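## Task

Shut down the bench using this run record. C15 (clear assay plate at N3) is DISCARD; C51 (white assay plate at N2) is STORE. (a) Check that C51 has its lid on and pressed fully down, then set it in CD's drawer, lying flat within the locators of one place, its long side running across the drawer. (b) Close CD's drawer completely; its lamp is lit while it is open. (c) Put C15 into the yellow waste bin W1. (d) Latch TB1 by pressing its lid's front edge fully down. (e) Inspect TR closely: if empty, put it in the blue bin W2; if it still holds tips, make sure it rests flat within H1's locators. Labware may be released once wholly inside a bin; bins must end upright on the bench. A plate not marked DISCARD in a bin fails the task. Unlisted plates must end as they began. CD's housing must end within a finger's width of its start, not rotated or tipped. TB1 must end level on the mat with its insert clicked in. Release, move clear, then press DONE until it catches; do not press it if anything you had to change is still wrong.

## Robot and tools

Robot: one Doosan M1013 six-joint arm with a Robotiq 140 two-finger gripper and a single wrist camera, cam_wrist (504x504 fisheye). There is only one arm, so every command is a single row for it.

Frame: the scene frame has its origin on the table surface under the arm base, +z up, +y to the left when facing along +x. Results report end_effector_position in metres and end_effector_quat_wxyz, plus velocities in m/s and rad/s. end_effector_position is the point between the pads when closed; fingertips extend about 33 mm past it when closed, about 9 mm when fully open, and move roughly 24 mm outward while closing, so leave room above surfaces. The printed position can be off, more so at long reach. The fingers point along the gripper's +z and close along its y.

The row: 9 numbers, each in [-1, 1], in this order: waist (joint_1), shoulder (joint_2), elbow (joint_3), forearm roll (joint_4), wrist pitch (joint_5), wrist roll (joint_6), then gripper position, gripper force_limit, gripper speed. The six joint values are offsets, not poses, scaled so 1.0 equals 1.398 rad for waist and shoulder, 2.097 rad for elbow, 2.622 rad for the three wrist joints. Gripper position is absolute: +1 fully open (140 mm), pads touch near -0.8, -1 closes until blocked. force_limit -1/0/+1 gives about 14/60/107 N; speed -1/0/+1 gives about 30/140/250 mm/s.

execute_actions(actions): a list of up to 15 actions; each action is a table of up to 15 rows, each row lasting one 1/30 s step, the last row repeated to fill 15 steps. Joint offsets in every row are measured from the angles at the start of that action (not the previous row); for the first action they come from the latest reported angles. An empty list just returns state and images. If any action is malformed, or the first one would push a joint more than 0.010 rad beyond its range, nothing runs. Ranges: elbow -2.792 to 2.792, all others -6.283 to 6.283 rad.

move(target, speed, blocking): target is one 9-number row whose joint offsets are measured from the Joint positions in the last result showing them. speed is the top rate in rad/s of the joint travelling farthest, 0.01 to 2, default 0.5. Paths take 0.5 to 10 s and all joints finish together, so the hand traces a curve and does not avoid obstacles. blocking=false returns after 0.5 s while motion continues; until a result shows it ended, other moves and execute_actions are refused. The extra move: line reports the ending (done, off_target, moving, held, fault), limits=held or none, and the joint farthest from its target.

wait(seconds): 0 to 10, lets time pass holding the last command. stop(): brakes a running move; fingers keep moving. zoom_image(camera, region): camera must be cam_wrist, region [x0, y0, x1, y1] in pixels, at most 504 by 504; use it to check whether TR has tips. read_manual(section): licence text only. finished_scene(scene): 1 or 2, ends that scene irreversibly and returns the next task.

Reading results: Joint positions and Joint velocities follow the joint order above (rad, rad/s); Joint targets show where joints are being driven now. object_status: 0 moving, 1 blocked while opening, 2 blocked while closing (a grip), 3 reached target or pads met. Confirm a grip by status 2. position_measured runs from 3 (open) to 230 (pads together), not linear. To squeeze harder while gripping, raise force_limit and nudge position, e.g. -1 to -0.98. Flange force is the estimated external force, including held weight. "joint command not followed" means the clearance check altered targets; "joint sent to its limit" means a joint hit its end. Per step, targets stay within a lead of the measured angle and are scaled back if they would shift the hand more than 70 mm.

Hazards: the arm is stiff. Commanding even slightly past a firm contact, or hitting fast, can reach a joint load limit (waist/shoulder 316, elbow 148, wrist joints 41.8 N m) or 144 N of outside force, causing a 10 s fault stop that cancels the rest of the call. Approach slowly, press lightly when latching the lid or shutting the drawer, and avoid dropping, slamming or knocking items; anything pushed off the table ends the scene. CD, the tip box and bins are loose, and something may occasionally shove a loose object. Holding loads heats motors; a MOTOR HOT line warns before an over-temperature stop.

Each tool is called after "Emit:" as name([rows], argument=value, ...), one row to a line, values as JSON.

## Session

Emit:
execute_actions(actions=[])

Scene clock: 0.00 s.
end_effector_position=(+0.3306, +0.1226, +0.1294) position_measured=3 object_status=3 end_effector_quat_wxyz=(+0.056, +0.545, +0.836, -0.020) end_effector_velocity=(+0.000, +0.000, +0.000) end_effector_angular_velocity=(+0.000, +0.000, +0.000)
Joint names: [waist, shoulder, elbow, forearm roll, wrist pitch, wrist roll]
Joint positions: [ 0.343 -0.048  2.461 -0.178  0.706  0.084]
Joint velocities: [ 0.     0.001 -0.001  0.     0.    -0.   ]
Joint torques (N m, as the joint torque sensors report them, + toward a larger angle): no reading
Flange force (N, the push that the arm receives, along the gripper's own x y z axes): no reading
Joint targets: [0.343 -0.048 2.461 -0.178 0.706 0.084]
camera_calibration (this result's frames):
cam_wrist: T_world_to_cam=[[0.978627, 0.203346, 0.030665, -0.350862], [0.162202, -0.854923, 0.492745, 0.00643162], [0.126414, -0.47724, -0.869633, 0.309177], [0, 0, 0, 1]] pos_world=[0.303236, 0.224396, 0.27646]

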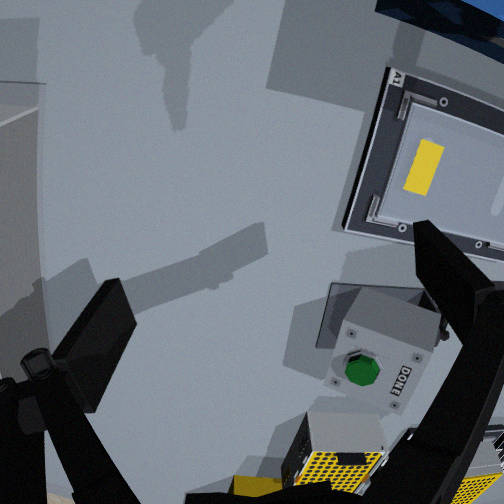

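Emit:
move(target=[-0.2454,0.0343,-0.4583,0.0679,0.3568,-0.6312,1,0,0], speed=1.0)

Emit:
zoom_image(camera="cam_wrist", region=[0, 30, 300, 350])

Emit:
zoom_image(camera="cam_wrist", region=[200, 0, 504, 320])

Scene clock: 6.87 s.
end_effector_position=(+0.5563, +0.0463, +0.5847) position_measured=3 object_status=3 end_effector_quat_wxyz=(+0.001, -0.011, +1.000, +0.001) end_effector_velocity=(-0.000, -0.000, -0.000) end_effector_angular_velocity=(-0.001, +0.002, +0.001)
Joint names: [waist, shoulder, elbow, forearm roll, wrist pitch, wrist roll]
Joint positions: [ 0.    -0.     1.5    0.     1.641 -1.57 ]
Joint velocities: [ 0.     0.001 -0.    -0.001  0.002 -0.001]
Joint torques (N m, as the joint torque sensors report them, + toward a larger angle): [  3.27 -44.   -40.71   4.53  -0.41   0.63]
Flange force (N, the push that the arm receives, along the gripper's own x y z axes): [-5.3 -6.4 -2.4]
Joint targets: [0.000 -0.000 1.500 0.000 1.641 -1.571]
move: done; limits=none; farthest joint: the waist, 0.001 radians from its target (0.344 radians at the start)
camera_calibration (this result's frames):
cam_wrist: T_world_to_cam=[[0.187688, 0.982077, -0.017249, -0.138158], [0.902016, -0.165384, 0.398766, -0.708238], [0.388766, -0.0904026, -0.91689, 0.503923], [0, 0, 0, 1]] pos_world=[0.468865, 0.0641067, 0.742081]

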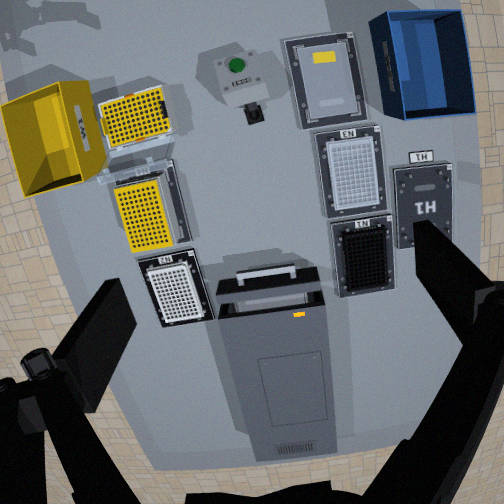

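Region (0, 30, 300, 350) of cam_wrist's 504x504 image, scaled by 1.575, with more detail than that image has; it fills the left 472 columns of this view, and the rest is white.

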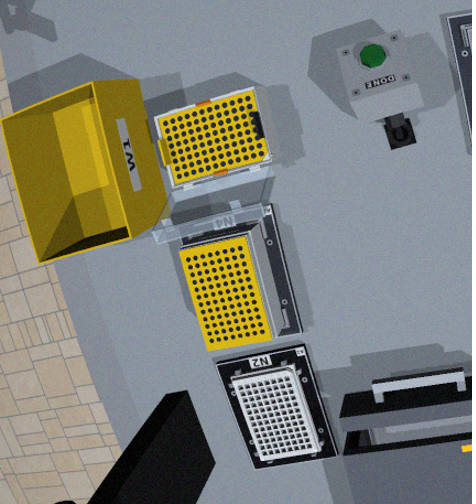

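Region (200, 0, 504, 320) of cam_wrist's 504x504 image, scaled by 1.575, with more detail than that image has; it fills the left 479 columns of this view, and the rest is white.

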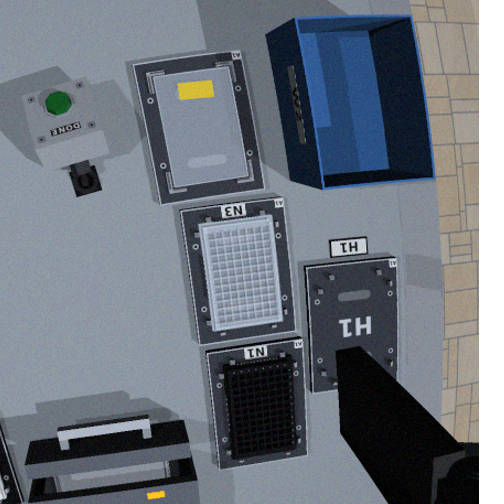

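Emit:
move(target=[0.1561,0.3225,0.1787,0,-0.3146,0.091,0.5,0,0], speed=0.8)

Scene clock: 14.07 s.
end_effector_position=(+0.6496, +0.1949, +0.1006) position_measured=66 object_status=3 end_effector_quat_wxyz=(+0.001, -0.001, +1.000, +0.001) end_effector_velocity=(+0.000, +0.000, -0.000) end_effector_angular_velocity=(-0.000, +0.000, -0.000)
Joint names: [waist, shoulder, elbow, forearm roll, wrist pitch, wrist roll]
Joint positions: [ 0.219  0.451  1.875  0.     0.816 -1.332]
Joint velocities: [ 0.     0.001 -0.    -0.     0.     0.001]
Joint torques (N m, as the joint torque sensors report them, + toward a larger angle): [  2.47 -79.18 -30.62   3.48  -0.37   0.58]
Flange force (N, the push that the arm receives, along the gripper's own x y z axes): [-5.4 -3.1 3.8]
Joint targets: [0.219 0.451 1.875 0.000 0.816 -1.332]
move: done; limits=none; farthest joint: the waist, 0.000 radians from its target (0.218 radians at the start)
camera_calibration (this result's frames):
cam_wrist: T_world_to_cam=[[0.207854, 0.978002, -0.0175742, -0.32232], [0.8988, -0.183871, 0.397932, -0.569069], [0.385947, -0.0985076, -0.917247, 0.0406699], [0, 0, 0, 1]] pos_world=[0.562778, 0.214601, 0.25809]

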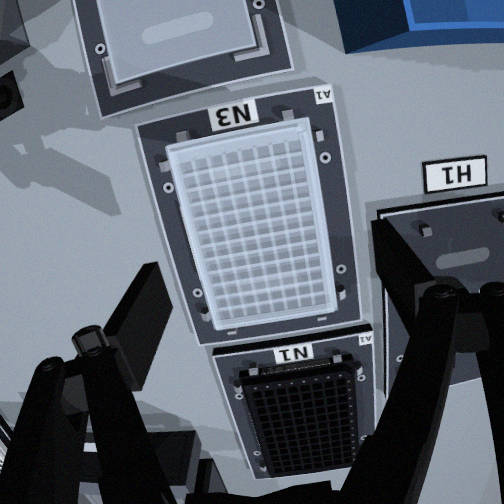

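Emit:
move(target=[-0.0042,0.0376,0.0178,0,-0.0343,0,0.5,0,0], speed=0.15)

Scene clock: 20.37 s.
end_effector_position=(+0.6440, +0.1896, +0.0507) position_measured=66 object_status=3 end_effector_quat_wxyz=(+0.001, +0.002, +1.000, +0.001) end_effector_velocity=(-0.002, -0.000, -0.002) end_effector_angular_velocity=(-0.001, +0.003, +0.001)
Joint names: [waist, shoulder, elbow, forearm roll, wrist pitch, wrist roll]
Joint positions: [ 0.213  0.503  1.912  0.     0.726 -1.332]
Joint velocities: [ 0.001  0.001  0.002 -0.    -0.    -0.   ]
Joint torques (N m, as the joint torque sensors report them, + toward a larger angle): [  3.32 -81.67 -26.86   3.    -0.38   0.55]
Flange force (N, the push that the arm receives, along the gripper's own x y z axes): [-8.0 -3.6 4.8]
Joint targets: [0.213 0.503 1.912 0.000 0.726 -1.332]
move: done; limits=none; farthest joint: the waist, 0.000 radians from its target (0.006 radians at the start)
camera_calibration (this result's frames):
cam_wrist: T_world_to_cam=[[0.213697, 0.976743, -0.0175206, -0.320307], [0.897675, -0.18926, 0.397945, -0.543345], [0.385374, -0.100768, -0.917242, -0.00270055], [0, 0, 0, 1]] pos_world=[0.557237, 0.209752, 0.208133]

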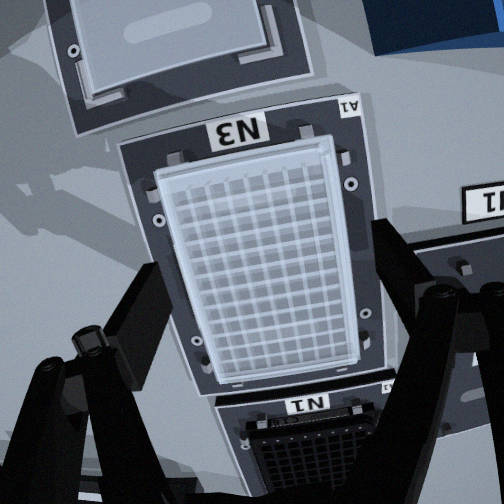

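Emit:
move(target=[-0.0006,0.0056,0.001,0,-0.0038,-0.0025,0.5,0,0], speed=0.03)

Emit:
move(target=[0,0,0,0,0,0,-1,-0.5,-0.7])

Scene clock: 25.83 s.
end_effector_position=(+0.6442, +0.1890, +0.0447) position_measured=66 object_status=3 end_effector_quat_wxyz=(+0.001, -0.001, +1.000, +0.001) end_effector_velocity=(-0.000, -0.000, -0.002) end_effector_angular_velocity=(-0.000, +0.002, +0.000)
Joint names: [waist, shoulder, elbow, forearm roll, wrist pitch, wrist roll]
Joint positions: [ 0.212  0.511  1.914  0.     0.717 -1.338]
Joint velocities: [-0.     0.003  0.     0.    -0.001 -0.   ]
Joint torques (N m, as the joint torque sensors report them, + toward a larger angle): [  3.08 -82.4  -27.13   3.02  -0.3    0.59]
Flange force (N, the push that the arm receives, along the gripper's own x y z axes): [-7.2 -3.5 5.9]
Joint targets: [0.212 0.511 1.914 0.000 0.716 -1.338]
move: done; limits=none; farthest joint: the waist, 0.000 radians from its target (0.001 radians at the start)
camera_calibration (this result's frames):
cam_wrist: T_world_to_cam=[[0.208088, 0.977952, -0.0175618, -0.316568], [0.898721, -0.184082, 0.398013, -0.542952], [0.386005, -0.0986048, -0.917212, -0.00915713], [0, 0, 0, 1]] pos_world=[0.557371, 0.208738, 0.202143]

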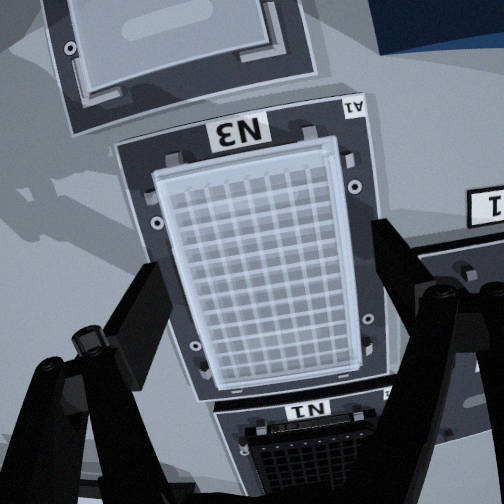

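Scene clock: 26.40 s.
end_effector_position=(+0.6443, +0.1890, +0.0447) position_measured=103 object_status=0 end_effector_quat_wxyz=(+0.001, -0.001, +1.000, +0.001) end_effector_velocity=(+0.001, -0.000, +0.001) end_effector_angular_velocity=(+0.001, -0.002, -0.001)
Joint names: [waist, shoulder, elbow, forearm roll, wrist pitch, wrist roll]
Joint positions: [ 0.212  0.511  1.914  0.     0.717 -1.338]
Joint velocities: [-0.001 -0.    -0.001  0.001 -0.001  0.   ]
Joint torques (N m, as the joint torque sensors report them, + toward a larger angle): [ 10.6  -63.86 -22.51   6.13  -3.34   0.6 ]
Flange force (N, the push that the arm receives, along the gripper's own x y z axes): [-1.5 -17.0 -25.8]
Joint targets: [0.212 0.511 1.914 0.000 0.717 -1.338]
move: done; limits=none; farthest joint: the waist, 0.000 radians from its target (0.000 radians at the start)
camera_calibration (this result's frames):
cam_wrist: T_world_to_cam=[[0.208147, 0.97794, -0.0175662, -0.316555], [0.898709, -0.184134, 0.398015, -0.542953], [0.386001, -0.0986327, -0.91721, -0.00917066], [0, 0, 0, 1]] pos_world=[0.557386, 0.208691, 0.202131]

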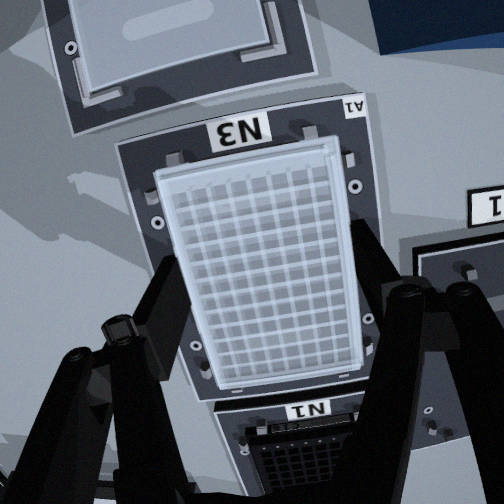

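Emit:
move(target=[0,-0.1341,-0.0747,0,0.1311,0,-1,-0.5,-0.7], speed=0.4)

Emit:
move(target=[-0.638,-0.1298,0.1122,0,-0.0205,-0.3402,-1,-0.5,-0.7], speed=0.6)

Scene clock: 34.57 s.
end_effector_position=(+0.6583, +0.1921, +0.2403) position_measured=104 object_status=2 end_effector_quat_wxyz=(+0.001, -0.001, +1.000, +0.001) end_effector_velocity=(-0.001, +0.001, +0.000) end_effector_angular_velocity=(+0.002, +0.001, -0.001)
Joint names: [waist, shoulder, elbow, forearm roll, wrist pitch, wrist roll]
Joint positions: [ 0.212  0.324  1.757  0.     1.06  -1.338]
Joint velocities: [ 0.    -0.001  0.     0.002  0.001  0.   ]
Joint torques (N m, as the joint torque sensors report them, + toward a larger angle): [  4.25 -73.13 -35.86   4.13  -0.15   0.55]
Flange force (N, the push that the arm receives, along the gripper's own x y z axes): [-8.1 -4.9 2.6]
Joint targets: [0.212 0.323 1.757 0.000 1.060 -1.338]
move: done; limits=none; farthest joint: the wrist pitch, 0.001 radians from its target (0.344 radians at the start)
camera_calibration (this result's frames):
cam_wrist: T_world_to_cam=[[0.208086, 0.977958, -0.0172884, -0.319122], [0.898569, -0.184152, 0.398323, -0.632837], [0.386359, -0.09842, -0.917082, 0.164806], [0, 0, 0, 1]] pos_world=[0.571379, 0.211769, 0.397697]

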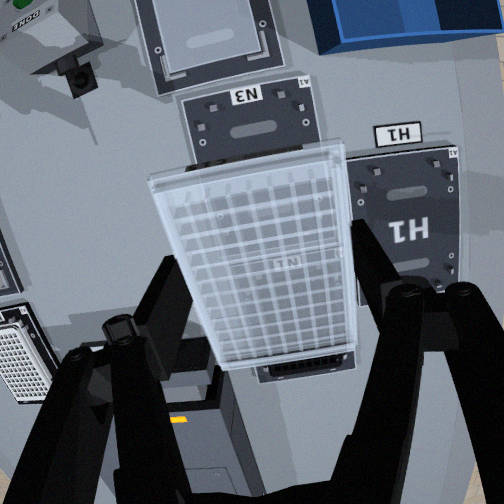

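Scene clock: 36.57 s.
end_effector_position=(+0.4643, -0.3156, +0.2392) position_measured=104 object_status=2 end_effector_quat_wxyz=(+0.001, -0.000, +1.000, +0.001) end_effector_velocity=(+0.001, -0.000, +0.001) end_effector_angular_velocity=(+0.001, -0.003, -0.002)
Joint names: [waist, shoulder, elbow, forearm roll, wrist pitch, wrist roll]
Joint positions: [-0.68   0.142  1.993  0.     1.006 -2.23 ]
Joint velocities: [-0.001 -0.    -0.001  0.003 -0.    -0.001]
Joint torques (N m, as the joint torque sensors report them, + toward a larger angle): [  5.64 -53.38 -34.49   3.85  -0.35   0.51]
Flange force (N, the push that the arm receives, along the gripper's own x y z axes): [0.9 -12.4 1.8]
Joint targets: [-0.680 0.142 1.993 0.000 1.006 -2.230]
move: done; limits=none; farthest joint: the waist, 0.000 radians from its target (0.892 radians at the start)
camera_calibration (this result's frames):
cam_wrist: T_world_to_cam=[[0.208265, 0.977911, -0.0177488, 0.217804], [0.898491, -0.184118, 0.398516, -0.551604], [0.386445, -0.0989442, -0.91699, 0.188623], [0, 0, 0, 1]] pos_world=[0.377358, -0.29589, 0.396654]

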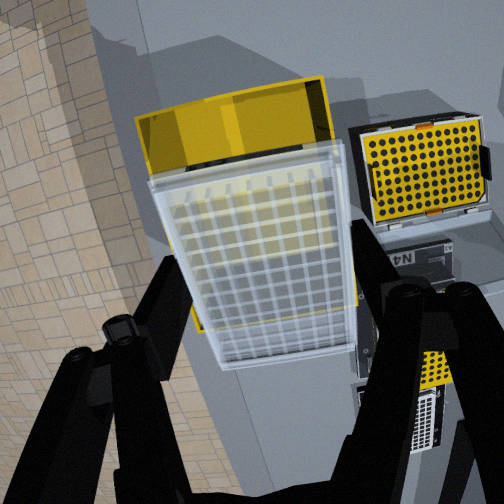

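Emit:
move(target=[-0.0045,0.105,0.049,0,-0.0952,0,-1,-0.5,-0.7], speed=0.2)

Emit:
move(target=[0,0,0,0,0,0,0.3,-0.3,-0.5])

Emit:
move(target=[0.0045,-0.105,-0.049,0,0.0952,0,0.3,-0.3,-0.5], speed=0.3)

Emit:
zoom_image(camera="cam_wrist", region=[330, 90, 504, 264])

Scene clock: 47.33 s.
end_effector_position=(+0.4628, -0.3186, +0.1124) position_measured=104 object_status=2 end_effector_quat_wxyz=(+0.001, +0.003, +1.000, +0.001) end_effector_velocity=(-0.001, -0.000, -0.000) end_effector_angular_velocity=(-0.001, -0.000, -0.000)
Joint names: [waist, shoulder, elbow, forearm roll, wrist pitch, wrist roll]
Joint positions: [-0.686  0.289  2.095  0.     0.757 -2.23 ]
Joint velocities: [-0.001 -0.001  0.002 -0.001 -0.002 -0.   ]
Joint torques (N m, as the joint torque sensors report them, + toward a larger angle): [  2.12 -61.8  -28.3    3.21  -0.32   0.5 ]
Flange force (N, the push that the arm receives, along the gripper's own x y z axes): [-1.5 -6.3 3.8]
Joint targets: [-0.686 0.289 2.095 0.000 0.757 -2.230]
move: done; limits=none; farthest joint: the waist, 0.000 radians from its target (0.006 radians at the start)
camera_calibration (this result's frames):
cam_wrist: T_world_to_cam=[[0.214484, 0.976565, -0.017813, 0.215479], [0.897311, -0.189809, 0.398505, -0.501509], [0.385785, -0.101457, -0.916993, 0.0721141], [0, 0, 0, 1]] pos_world=[0.375972, -0.298303, 0.26982]

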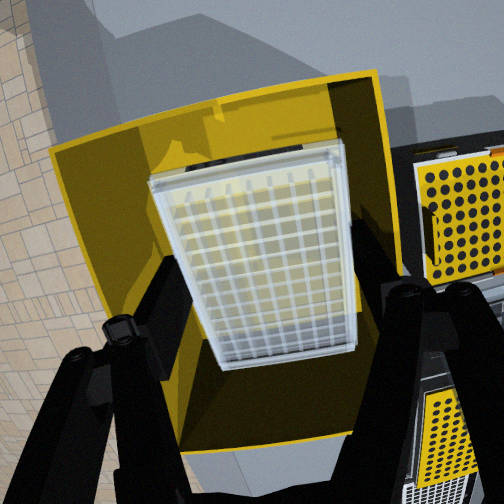

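Scene clock: 47.83 s.
end_effector_position=(+0.4628, -0.3186, +0.1124) position_measured=91 object_status=3 end_effector_quat_wxyz=(+0.001, +0.003, +1.000, +0.001) end_effector_velocity=(-0.001, +0.000, -0.000) end_effector_angular_velocity=(+0.001, +0.001, -0.001)
Joint names: [waist, shoulder, elbow, forearm roll, wrist pitch, wrist roll]
Joint positions: [-0.686  0.289  2.095  0.     0.757 -2.23 ]
Joint velocities: [-0.     0.     0.001  0.     0.001 -0.   ]
Joint torques (N m, as the joint torque sensors report them, + toward a larger angle): [  3.23 -62.02 -28.19   3.14  -0.42   0.57]
Flange force (N, the push that the arm receives, along the gripper's own x y z axes): [-0.9 -8.5 4.3]
Joint targets: [-0.686 0.289 2.095 0.000 0.757 -2.230]
move: done; limits=none; farthest joint: the waist, 0.000 radians from its target (0.000 radians at the start)
camera_calibration (this result's frames):
cam_wrist: T_world_to_cam=[[0.214486, 0.976565, -0.0178095, 0.215475], [0.897313, -0.189813, 0.398498, -0.5015], [0.385779, -0.101453, -0.916996, 0.0721084], [0, 0, 0, 1]] pos_world=[0.375968, -0.298301, 0.269808]

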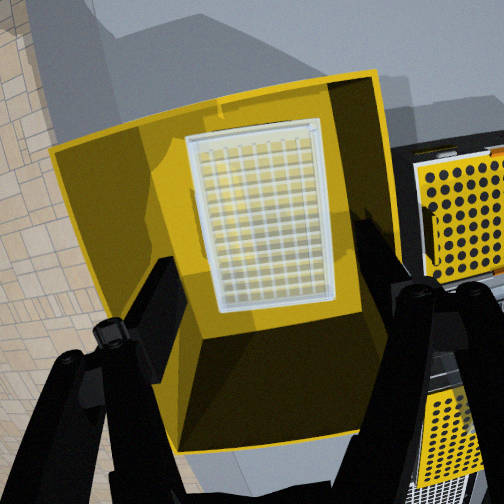

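Scene clock: 49.10 s.
end_effector_position=(+0.4643, -0.3156, +0.2392) position_measured=91 object_status=3 end_effector_quat_wxyz=(+0.001, -0.000, +1.000, +0.001) end_effector_velocity=(+0.001, -0.001, +0.000) end_effector_angular_velocity=(-0.001, -0.001, -0.000)
Joint names: [waist, shoulder, elbow, forearm roll, wrist pitch, wrist roll]
Joint positions: [-0.68   0.142  1.993  0.     1.006 -2.23 ]
Joint velocities: [ 0.     0.001 -0.001  0.    -0.001  0.   ]
Joint torques (N m, as the joint torque sensors report them, + toward a larger angle): [  3.61 -52.92 -34.52   3.96  -0.39   0.59]
Flange force (N, the push that the arm receives, along the gripper's own x y z axes): [-0.8 -9.4 2.0]
Joint targets: [-0.680 0.142 1.993 0.000 1.006 -2.230]
move: done; limits=none; farthest joint: the waist, 0.000 radians from its target (0.007 radians at the start)
camera_calibration (this result's frames):
cam_wrist: T_world_to_cam=[[0.208266, 0.977911, -0.0177426, 0.217801], [0.898495, -0.184122, 0.398504, -0.551597], [0.386435, -0.0989366, -0.916995, 0.188623], [0, 0, 0, 1]] pos_world=[0.377356, -0.29589, 0.396644]

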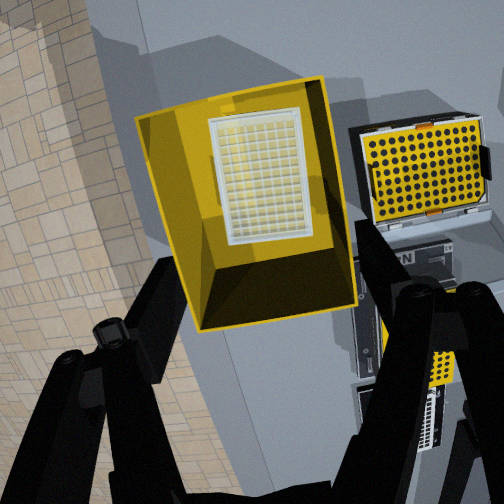

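Region (330, 90, 504, 264) of cam_wrist's 504x504 image, scaled by 2.897, with more detail than that image has.

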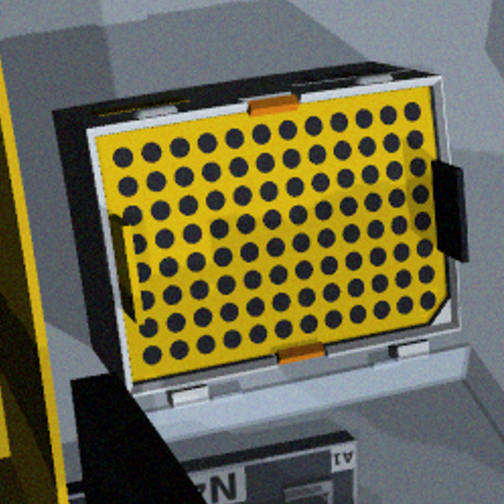

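Emit:
move(target=[0.2469,0.0969,-0.0622,0,-0.0016,0.1316,-1,0,1], speed=0.5)

Emit:
move(target=[0,0.0559,0.0287,0,-0.0527,0,-1,0,1], speed=0.3)

Emit:
move(target=[-0.0504,-0.1099,0.1035,0,-0.0242,-0.0267,-1,0,1], speed=0.08)

Emit:
move(target=[-0.0295,-0.016,0.0526,0,-0.0333,-0.0156,-1,0,1], speed=0.15)

Scene clock: 57.17 s.
end_effector_position=(+0.6200, -0.1646, +0.2198) position_measured=233 object_status=3 end_effector_quat_wxyz=(+0.001, -0.001, +1.000, +0.001) end_effector_velocity=(+0.001, +0.000, -0.000) end_effector_angular_velocity=(+0.000, +0.000, +0.001)
Joint names: [waist, shoulder, elbow, forearm roll, wrist pitch, wrist roll]
Joint positions: [-0.335  0.278  1.862  0.     1.002 -1.885]
Joint velocities: [ 0.001  0.001 -0.001 -0.     0.001  0.001]
Joint torques (N m, as the joint torque sensors report them, + toward a larger angle): [  2.6  -66.16 -34.73   3.88  -0.37   0.48]
Flange force (N, the push that the arm receives, along the gripper's own x y z axes): [-3.5 -6.1 1.6]
Joint targets: [-0.335 0.278 1.862 0.000 1.002 -1.885]
move: done; limits=none; farthest joint: the waist, 0.000 radians from its target (0.345 radians at the start)
camera_calibration (this result's frames):
cam_wrist: T_world_to_cam=[[0.208059, 0.97796, -0.0174741, 0.0373986], [0.898854, -0.184123, 0.397695, -0.65603], [0.385712, -0.0984504, -0.917351, 0.126214], [0, 0, 0, 1]] pos_world=[0.533211, -0.144939, 0.377336]

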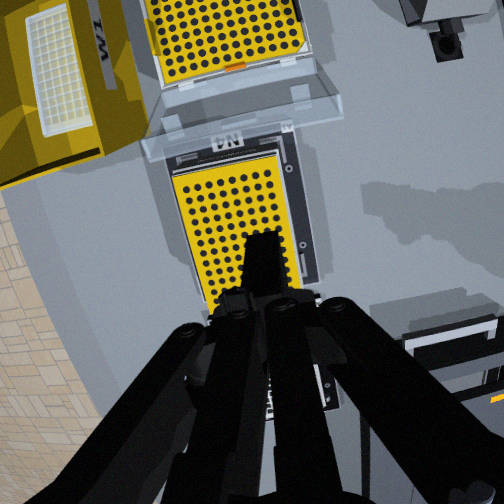

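Scene clock: 58.07 s.
end_effector_position=(+0.6201, -0.1645, +0.1427) position_measured=233 object_status=3 end_effector_quat_wxyz=(+0.000, -0.001, +1.000, +0.001) end_effector_velocity=(-0.001, -0.000, +0.000) end_effector_angular_velocity=(+0.000, +0.000, -0.001)
Joint names: [waist, shoulder, elbow, forearm roll, wrist pitch, wrist roll]
Joint positions: [-0.335  0.356  1.922  0.     0.864 -1.885]
Joint velocities: [-0.001 -0.001  0.001  0.     0.001  0.001]
Joint torques (N m, as the joint torque sensors report them, + toward a larger angle): [  3.13 -68.93 -31.06   3.5   -0.33   0.61]
Flange force (N, the push that the arm receives, along the gripper's own x y z axes): [-0.9 -6.2 -0.3]
Joint targets: [-0.335 0.356 1.922 0.000 0.864 -1.885]
move: done; limits=none; farthest joint: the shoulder, 0.001 radians from its target (0.079 radians at the start)
camera_calibration (this result's frames):
cam_wrist: T_world_to_cam=[[0.208114, 0.977948, -0.0174907, 0.0358748], [0.898905, -0.184183, 0.39755, -0.625409], [0.385562, -0.0984582, -0.917414, 0.05558], [0, 0, 0, 1]] pos_world=[0.533288, -0.144801, 0.300249]

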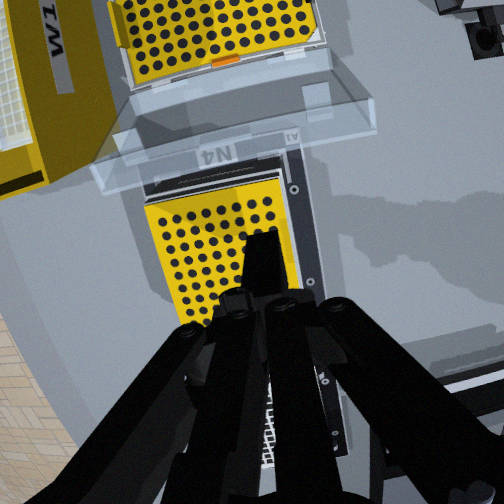

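Scene clock: 61.10 s.
end_effector_position=(+0.5000, -0.1646, +0.1426) position_measured=233 object_status=3 end_effector_quat_wxyz=(+0.000, -0.000, +1.000, +0.001) end_effector_velocity=(-0.001, +0.000, -0.000) end_effector_angular_velocity=(-0.001, +0.000, +0.001)
Joint names: [waist, shoulder, elbow, forearm roll, wrist pitch, wrist roll]
Joint positions: [-0.405  0.202  2.139  0.     0.801 -1.955]
Joint velocities: [ 0.    -0.001  0.001 -0.001 -0.001 -0.   ]
Joint torques (N m, as the joint torque sensors report them, + toward a larger angle): [  3.29 -53.39 -28.65   3.44  -0.47   0.54]
Flange force (N, the push that the arm receives, along the gripper's own x y z axes): [-2.9 -8.2 1.3]
Joint targets: [-0.405 0.202 2.139 0.000 0.801 -1.955]
move: done; limits=none; farthest joint: the waist, 0.000 radians from its target (0.071 radians at the start)
camera_calibration (this result's frames):
cam_wrist: T_world_to_cam=[[0.208595, 0.977846, -0.01748, 0.0606898], [0.898792, -0.184623, 0.397601, -0.517465], [0.385565, -0.0986482, -0.917392, 0.101677], [0, 0, 0, 1]] pos_world=[0.413231, -0.144851, 0.300083]

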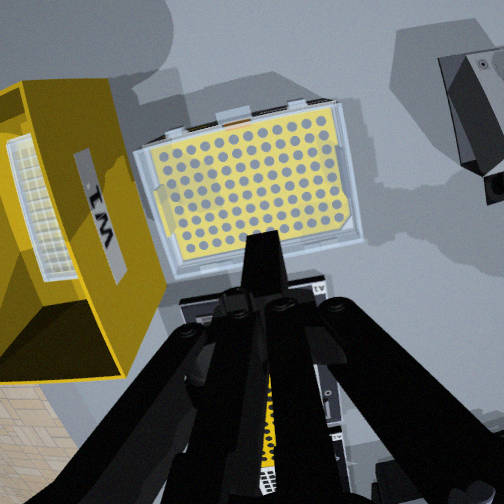

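Scene clock: 62.20 s.
end_effector_position=(+0.4477, -0.1646, +0.1114) position_measured=233 object_status=3 end_effector_quat_wxyz=(+0.000, -0.000, +1.000, +0.001) end_effector_velocity=(-0.001, -0.000, -0.000) end_effector_angular_velocity=(-0.001, +0.002, +0.002)
Joint names: [waist, shoulder, elbow, forearm roll, wrist pitch, wrist roll]
Joint positions: [-0.447  0.18   2.25   0.     0.713 -1.996]
Joint velocities: [-0.    -0.     0.001 -0.002  0.    -0.   ]
Joint torques (N m, as the joint torque sensors report them, + toward a larger angle): [  3.17 -49.02 -26.54   3.08  -0.4    0.66]
Flange force (N, the push that the arm receives, along the gripper's own x y z axes): [-2.3 -9.2 4.0]
Joint targets: [-0.447 0.180 2.250 0.000 0.713 -1.996]
move: done; limits=none; farthest joint: the waist, 0.000 radians from its target (0.041 radians at the start)
camera_calibration (this result's frames):
cam_wrist: T_world_to_cam=[[0.208947, 0.977773, -0.0173518, 0.0708787], [0.898952, -0.185058, 0.397038, -0.458141], [0.385002, -0.0985585, -0.917638, 0.0935719], [0, 0, 0, 1]] pos_world=[0.361012, -0.144863, 0.268995]

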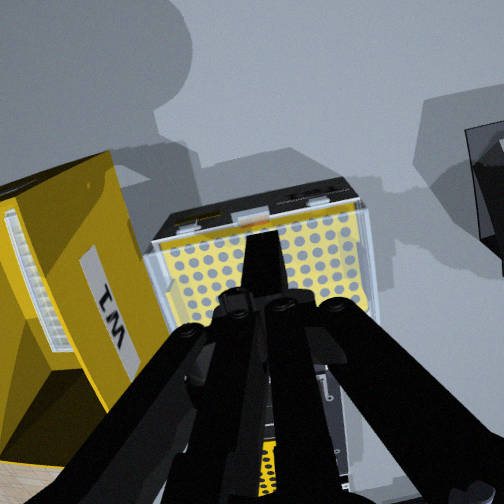

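Emit:
move(target=[0,0.0055,0.0015,0,-0.0041,0,-1,0,1], speed=0.01)

Scene clock: 65.97 s.
end_effector_position=(+0.4478, -0.1646, +0.1066) position_measured=233 object_status=3 end_effector_quat_wxyz=(+0.000, -0.000, +1.000, +0.001) end_effector_velocity=(-0.001, +0.001, -0.000) end_effector_angular_velocity=(+0.000, +0.002, +0.001)
Joint names: [waist, shoulder, elbow, forearm roll, wrist pitch, wrist roll]
Joint positions: [-0.447  0.187  2.253  0.     0.703 -1.996]
Joint velocities: [ 0.001  0.     0.001 -0.     0.    -0.   ]
Joint torques (N m, as the joint torque sensors report them, + toward a larger angle): [  3.39 -49.03 -26.42   2.88  -0.42   0.52]
Flange force (N, the push that the arm receives, along the gripper's own x y z axes): [-1.4 -9.0 3.4]
Joint targets: [-0.447 0.187 2.253 0.000 0.703 -1.996]
move: done; limits=none; farthest joint: the waist, 0.000 radians from its target (0.000 radians at the start)
camera_calibration (this result's frames):
cam_wrist: T_world_to_cam=[[0.20895, 0.977773, -0.0173372, 0.0708059], [0.898982, -0.185073, 0.396962, -0.456299], [0.38493, -0.0985308, -0.917671, 0.0891944], [0, 0, 0, 1]] pos_world=[0.361076, -0.144892, 0.264212]

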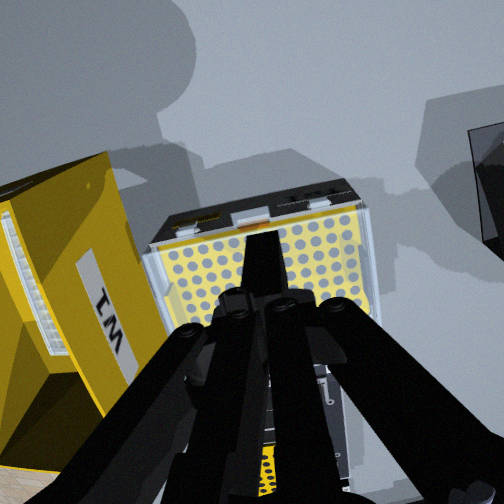

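Emit:
move(target=[0,0.0009,0.0002,0,-0.0007,0,-1,0,1], speed=0.01)

Scene clock: 69.00 s.
end_effector_position=(+0.4479, -0.1646, +0.1059) position_measured=233 object_status=3 end_effector_quat_wxyz=(+0.000, -0.000, +1.000, +0.001) end_effector_velocity=(+0.000, -0.000, +0.001) end_effector_angular_velocity=(-0.001, -0.001, +0.001)
Joint names: [waist, shoulder, elbow, forearm roll, wrist pitch, wrist roll]
Joint positions: [-0.447  0.189  2.253  0.     0.701 -1.996]
Joint velocities: [-0.    -0.001 -0.001 -0.001  0.001 -0.   ]
Joint torques (N m, as the joint torque sensors report them, + toward a larger angle): [  3.44 -48.55 -26.29   2.92  -0.76   0.52]
Flange force (N, the push that the arm receives, along the gripper's own x y z axes): [-0.8 -8.8 1.5]
Joint targets: [-0.447 0.189 2.253 0.000 0.701 -1.996]
move: done; limits=none; farthest joint: the waist, 0.000 radians from its target (0.000 radians at the start)
camera_calibration (this result's frames):
cam_wrist: T_world_to_cam=[[0.208951, 0.977772, -0.0173714, 0.0708066], [0.898925, -0.185047, 0.397104, -0.456083], [0.385062, -0.098591, -0.917609, 0.0884003], [0, 0, 0, 1]] pos_world=[0.361149, -0.144914, 0.263459]

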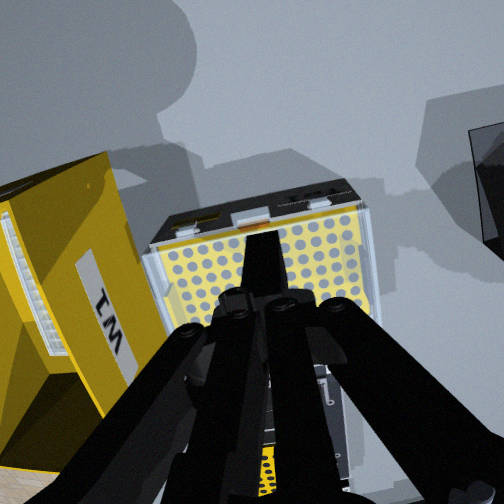

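Emit:
move(target=[0,0.0004,0.0001,0,-0.0003,0,-1,0,1], speed=0.01)

Emit:
move(target=[0,-0.04,-0.01,0,0.0294,0,-1,0,1], speed=0.2)

Emit:
move(target=[0.0608,0.1981,-0.1735,0,0.0326,0.0322,0.5,0,0], speed=0.5)

Emit:
zoom_image(camera="cam_wrist", region=[120, 90, 400, 370])

Scene clock: 78.20 s.
end_effector_position=(+0.4479, -0.1646, +0.1056) position_measured=233 object_status=3 end_effector_quat_wxyz=(+0.000, -0.000, +1.000, +0.001) end_effector_velocity=(+0.001, -0.000, +0.001) end_effector_angular_velocity=(-0.000, -0.001, -0.000)
Joint names: [waist, shoulder, elbow, forearm roll, wrist pitch, wrist roll]
Joint positions: [-0.447  0.189  2.253  0.     0.7   -1.996]
Joint velocities: [-0.    -0.    -0.001  0.     0.001 -0.   ]
Joint torques (N m, as the joint torque sensors report them, + toward a larger angle): [  3.39 -41.54 -23.76   3.14  -2.13   0.52]
Flange force (N, the push that the arm receives, along the gripper's own x y z axes): [3.3 -7.5 -14.7]
Joint targets: [-0.447 0.189 2.253 0.000 0.700 -1.996]
move: done; limits=none; farthest joint: the waist, 0.000 radians from its target (0.000 radians at the start)
camera_calibration (this result's frames):
cam_wrist: T_world_to_cam=[[0.208954, 0.977771, -0.01738, 0.0708146], [0.89891, -0.185042, 0.397139, -0.455972], [0.385095, -0.0986068, -0.917594, 0.0880766], [0, 0, 0, 1]] pos_world=[0.361163, -0.144929, 0.263133]

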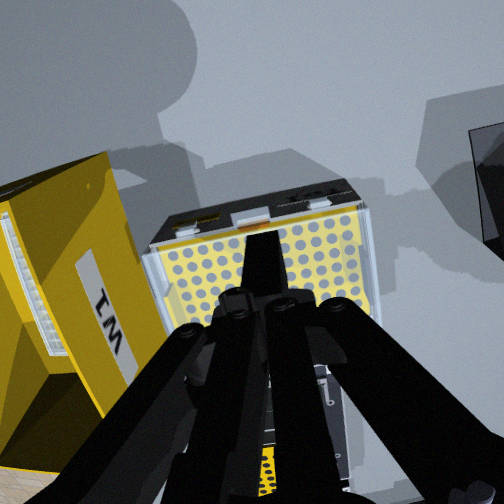

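Scene clock: 79.03 s.
end_effector_position=(+0.4456, -0.1637, +0.1400) position_measured=233 object_status=3 end_effector_quat_wxyz=(+0.000, -0.000, +1.000, +0.001) end_effector_velocity=(-0.000, +0.000, +0.000) end_effector_angular_velocity=(+0.000, -0.000, -0.000)
Joint names: [waist, shoulder, elbow, forearm roll, wrist pitch, wrist roll]
Joint positions: [-0.447  0.133  2.232  0.     0.777 -1.996]
Joint velocities: [-0.    -0.001  0.     0.     0.001 -0.   ]
Joint torques (N m, as the joint torque sensors report them, + toward a larger angle): [  2.35 -46.54 -28.37   3.42  -0.33   0.46]
Flange force (N, the push that the arm receives, along the gripper's own x y z axes): [-4.1 -7.8 4.2]
Joint targets: [-0.447 0.133 2.232 0.000 0.777 -1.996]
move: done; limits=none; farthest joint: the waist, 0.000 radians from its target (0.000 radians at the start)
camera_calibration (this result's frames):
cam_wrist: T_world_to_cam=[[0.208931, 0.977777, -0.0173151, 0.0709469], [0.898983, -0.185064, 0.396964, -0.467411], [0.384938, -0.0985039, -0.917671, 0.120743], [0, 0, 0, 1]] pos_world=[0.358894, -0.143978, 0.297576]

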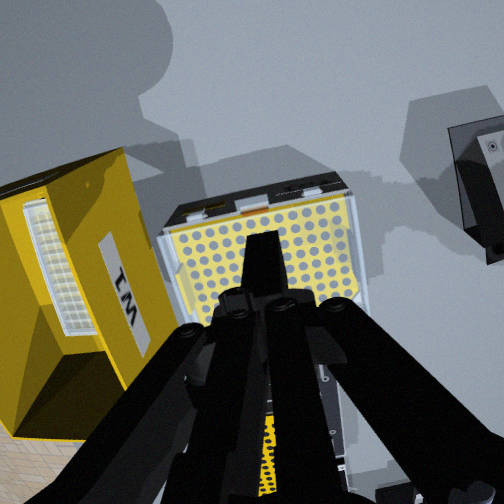

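Scene clock: 80.23 s.
end_effector_position=(+0.6450, -0.1914, +0.1298) position_measured=66 object_status=3 end_effector_quat_wxyz=(+0.001, -0.000, +1.000, +0.001) end_effector_velocity=(+0.001, +0.000, +0.000) end_effector_angular_velocity=(+0.001, -0.001, -0.001)
Joint names: [waist, shoulder, elbow, forearm roll, wrist pitch, wrist roll]
Joint positions: [-0.362  0.41   1.869  0.     0.863 -1.912]
Joint velocities: [ 0.     0.001 -0.002  0.002  0.001  0.   ]
Joint torques (N m, as the joint torque sensors report them, + toward a larger angle): [  3.18 -75.55 -31.26   3.52  -0.25   0.39]
Flange force (N, the push that the arm receives, along the gripper's own x y z axes): [-2.3 -6.1 1.8]
Joint targets: [-0.362 0.410 1.869 0.000 0.863 -1.912]
move: done; limits=none; farthest joint: the elbow, 0.001 radians from its target (0.364 radians at the start)
camera_calibration (this result's frames):
cam_wrist: T_world_to_cam=[[0.208352, 0.977896, -0.0175788, 0.0566308], [0.898567, -0.18429, 0.398263, -0.647528], [0.38622, -0.0987745, -0.917103, 0.0309214], [0, 0, 0, 1]] pos_world=[0.558106, -0.171658, 0.28724]

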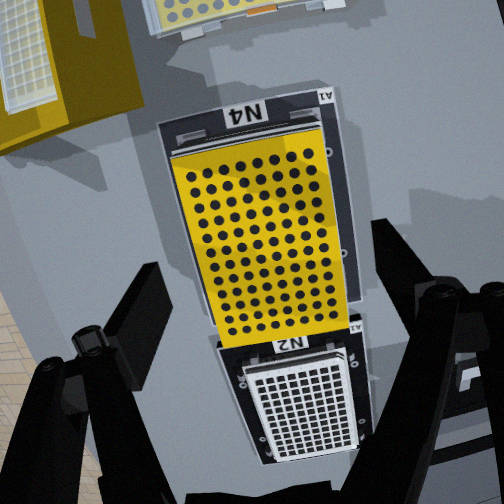

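Region (120, 90, 400, 370) of cam_wrist's 504x504 image, scaled by 1.800, with more detail than that image has.

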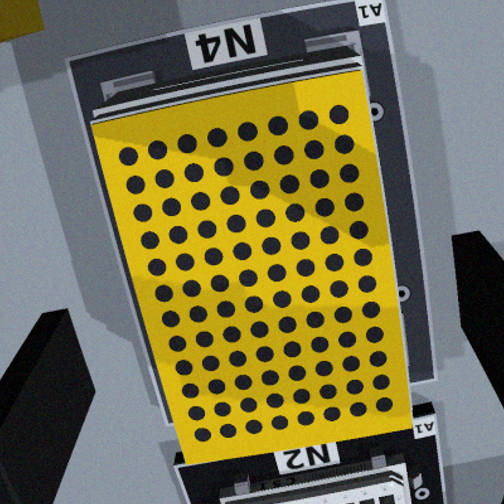

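Emit:
move(target=[0,0.0413,0.013,0,-0.0324,-0.007,0.5,0,0], speed=0.15)

Scene clock: 87.43 s.
end_effector_position=(+0.6451, -0.1913, +0.0799) position_measured=66 object_status=3 end_effector_quat_wxyz=(+0.001, -0.010, +1.000, +0.001) end_effector_velocity=(-0.000, +0.000, +0.000) end_effector_angular_velocity=(-0.001, +0.000, +0.002)
Joint names: [waist, shoulder, elbow, forearm roll, wrist pitch, wrist roll]
Joint positions: [-0.362  0.468  1.896  0.     0.778 -1.93 ]
Joint velocities: [ 0.001 -0.     0.001 -0.001 -0.     0.   ]
Joint torques (N m, as the joint torque sensors report them, + toward a larger angle): [  3.04 -79.17 -29.25   3.17  -0.53   0.57]
Flange force (N, the push that the arm receives, along the gripper's own x y z axes): [-2.3 -5.8 2.7]
Joint targets: [-0.362 0.468 1.896 0.000 0.778 -1.930]
move: done; limits=none; farthest joint: the waist, 0.000 radians from its target (0.000 radians at the start)
camera_calibration (this result's frames):
cam_wrist: T_world_to_cam=[[0.190388, 0.981551, -0.0176184, 0.0679428], [0.9018, -0.16777, 0.398259, -0.62661], [0.387955, -0.0917118, -0.917104, -0.0146327], [0, 0, 0, 1]] pos_world=[0.557818, -0.173158, 0.23733]

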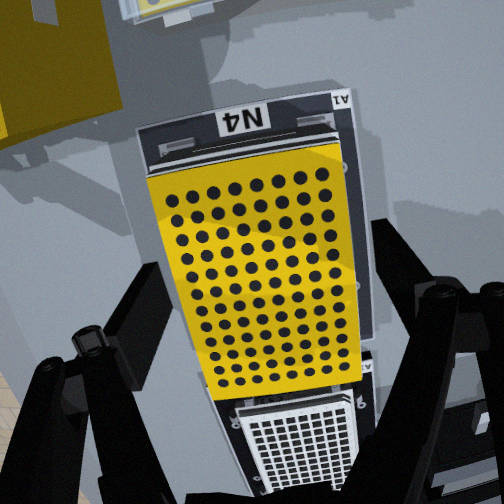

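Emit:
move(target=[0,0,0,0,0,-0.006,0.5,0,0], speed=0.05)

Emit:
move(target=[0,0,0,0,0,0,-1,-0.5,-0.7])

Emit:
move(target=[0,-0.0172,-0.0047,0,0.0129,0,-1,-0.5,-0.7], speed=0.06)

Emit:
move(target=[0,-0.131,-0.0781,0,0.1322,0,-1,-0.5,-0.7], speed=0.4)

Emit:
move(target=[0.6309,-0.1064,0.087,0,-0.0129,0.3493,-1,-0.5,-0.7], speed=0.6)

Scene clock: 96.40 s.
end_effector_position=(+0.6451, -0.1913, +0.0798) position_measured=66 object_status=3 end_effector_quat_wxyz=(+0.001, -0.017, +1.000, +0.001) end_effector_velocity=(+0.000, +0.000, +0.001) end_effector_angular_velocity=(-0.001, -0.001, +0.001)
Joint names: [waist, shoulder, elbow, forearm roll, wrist pitch, wrist roll]
Joint positions: [-0.362  0.468  1.896  0.     0.778 -1.946]
Joint velocities: [ 0.    -0.001  0.    -0.    -0.001 -0.001]
Joint torques (N m, as the joint torque sensors report them, + toward a larger angle): [  2.26 -79.31 -28.74   3.26  -0.45   0.57]
Flange force (N, the push that the arm receives, along the gripper's own x y z axes): [-3.7 -5.3 3.2]
Joint targets: [-0.362 0.468 1.896 0.000 0.778 -1.946]
move: done; limits=none; farthest joint: the waist, 0.000 radians from its target (0.000 radians at the start)
camera_calibration (this result's frames):
cam_wrist: T_world_to_cam=[[0.175002, 0.98441, -0.0176327, 0.0784268], [0.904315, -0.153629, 0.398262, -0.625499], [0.389345, -0.085642, -0.917102, -0.0144066], [0, 0, 0, 1]] pos_world=[0.557532, -0.174533, 0.237283]

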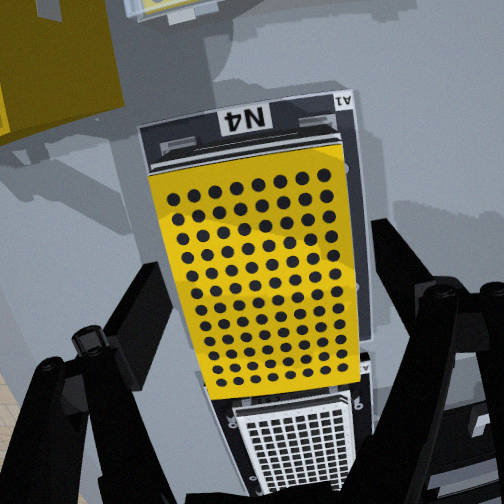

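Scene clock: 96.97 s.
end_effector_position=(+0.6451, -0.1914, +0.0799) position_measured=102 object_status=2 end_effector_quat_wxyz=(+0.001, -0.017, +1.000, +0.001) end_effector_velocity=(-0.001, -0.000, -0.001) end_effector_angular_velocity=(+0.001, +0.001, -0.002)
Joint names: [waist, shoulder, elbow, forearm roll, wrist pitch, wrist roll]
Joint positions: [-0.362  0.468  1.896  0.     0.778 -1.946]
Joint velocities: [-0.001  0.001  0.001  0.001 -0.    -0.   ]
Joint torques (N m, as the joint torque sensors report them, + toward a larger angle): [ 16.91 -51.93 -15.09   8.26  -1.12  -0.13]
Flange force (N, the push that the arm receives, along the gripper's own x y z axes): [7.8 -24.0 -37.2]
Joint targets: [-0.362 0.468 1.896 0.000 0.778 -1.946]
move: done; limits=none; farthest joint: the waist, 0.000 radians from its target (0.000 radians at the start)
camera_calibration (this result's frames):
cam_wrist: T_world_to_cam=[[0.174855, 0.984433, -0.0178301, 0.07865], [0.90432, -0.153411, 0.398334, -0.625543], [0.389398, -0.0857749, -0.917067, -0.0144575], [0, 0, 0, 1]] pos_world=[0.557569, -0.174631, 0.237319]

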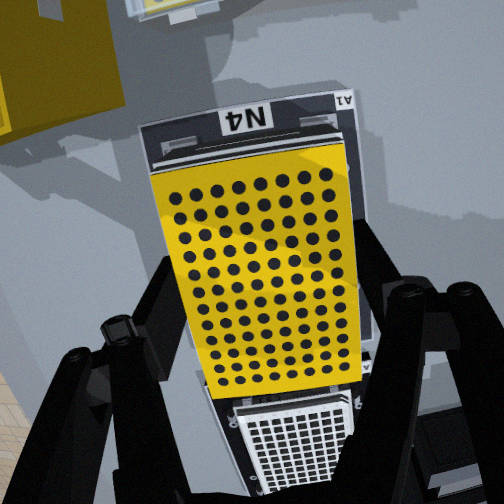

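Scene clock: 97.83 s.
end_effector_position=(+0.6450, -0.1914, +0.0999) position_measured=103 object_status=2 end_effector_quat_wxyz=(+0.001, -0.017, +1.000, +0.001) end_effector_velocity=(-0.000, +0.000, +0.001) end_effector_angular_velocity=(+0.000, +0.000, +0.000)
Joint names: [waist, shoulder, elbow, forearm roll, wrist pitch, wrist roll]
Joint positions: [-0.362  0.444  1.886  0.     0.811 -1.946]
Joint velocities: [ 0.    -0.001 -0.     0.001  0.001 -0.   ]
Joint torques (N m, as the joint torque sensors report them, + toward a larger angle): [  2.28 -77.59 -30.04   3.36  -0.62   0.61]
Flange force (N, the push that the arm receives, along the gripper's own x y z axes): [-2.8 -5.0 2.3]
Joint targets: [-0.362 0.444 1.886 0.000 0.811 -1.946]
move: done; limits=none; farthest joint: the waist, 0.000 radians from its target (0.000 radians at the start)
camera_calibration (this result's frames):
cam_wrist: T_world_to_cam=[[0.174851, 0.984433, -0.0178314, 0.0790235], [0.904293, -0.153401, 0.398399, -0.633416], [0.389462, -0.0857853, -0.917039, 0.00392048], [0, 0, 0, 1]] pos_world=[0.55745, -0.174623, 0.257357]

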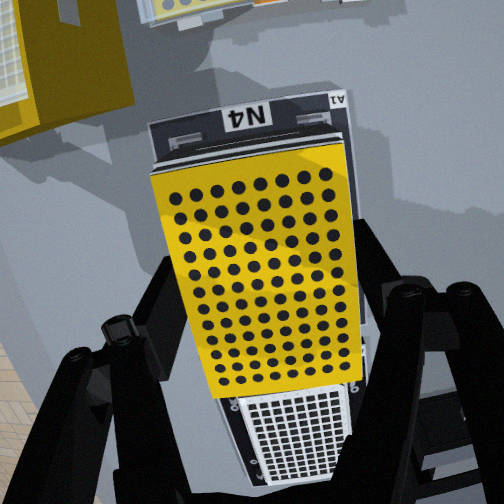

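Scene clock: 99.17 s.
end_effector_position=(+0.6451, -0.1919, +0.2998) position_measured=103 object_status=2 end_effector_quat_wxyz=(+0.001, -0.018, +1.000, +0.001) end_effector_velocity=(+0.000, -0.000, +0.000) end_effector_angular_velocity=(+0.001, -0.000, -0.001)
Joint names: [waist, shoulder, elbow, forearm roll, wrist pitch, wrist roll]
Joint positions: [-0.362  0.261  1.722  0.     1.158 -1.946]
Joint velocities: [-0.     0.    -0.001  0.001  0.001  0.   ]
Joint torques (N m, as the joint torque sensors report them, + toward a larger angle): [  2.06 -68.23 -38.27   4.16  -0.44   0.58]
Flange force (N, the push that the arm receives, along the gripper's own x y z axes): [-3.6 -5.2 1.9]
Joint targets: [-0.362 0.261 1.722 0.000 1.158 -1.946]
move: done; limits=none; farthest joint: the waist, 0.000 radians from its target (0.000 radians at the start)
camera_calibration (this result's frames):
cam_wrist: T_world_to_cam=[[0.174805, 0.98444, -0.0179005, 0.0830777], [0.904179, -0.153304, 0.398696, -0.713171], [0.389748, -0.0858793, -0.916908, 0.186915], [0, 0, 0, 1]] pos_world=[0.557462, -0.175065, 0.45721]

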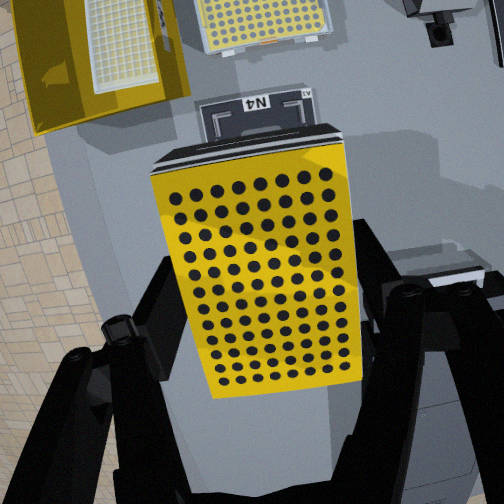

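Scene clock: 101.20 s.
end_effector_position=(+0.4736, +0.3254, +0.3004) position_measured=103 object_status=2 end_effector_quat_wxyz=(+0.001, -0.001, +1.000, +0.001) end_effector_velocity=(-0.000, +0.001, +0.001) end_effector_angular_velocity=(+0.001, -0.001, -0.000)
Joint names: [waist, shoulder, elbow, forearm roll, wrist pitch, wrist roll]
Joint positions: [ 0.52   0.112  1.905  0.     1.124 -1.03 ]
Joint velocities: [ 0.001 -0.001 -0.001  0.     0.001  0.001]
Joint torques (N m, as the joint torque sensors report them, + toward a larger angle): [  1.82 -53.69 -37.55   4.13  -0.34   0.96]
Flange force (N, the push that the arm receives, along the gripper's own x y z axes): [-9.0 -0.1 2.8]
Joint targets: [0.520 0.112 1.905 0.000 1.124 -1.030]
move: done; limits=none; farthest joint: the waist, 0.000 radians from its target (0.882 radians at the start)
camera_calibration (this result's frames):
cam_wrist: T_world_to_cam=[[0.207803, 0.978019, -0.017215, -0.409882], [0.898557, -0.183906, 0.398466, -0.466337], [0.386541, -0.0982711, -0.917022, 0.30429], [0, 0, 0, 1]] pos_world=[0.386584, 0.345013, 0.457804]

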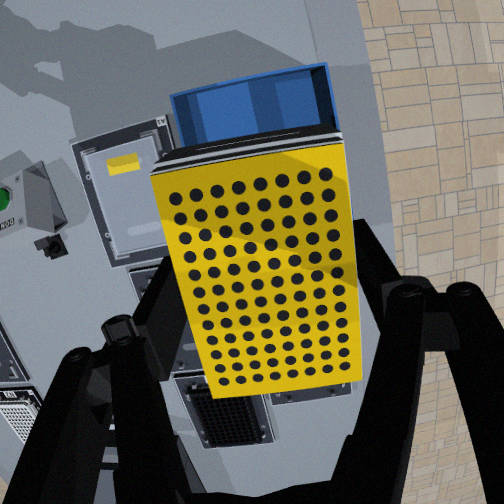

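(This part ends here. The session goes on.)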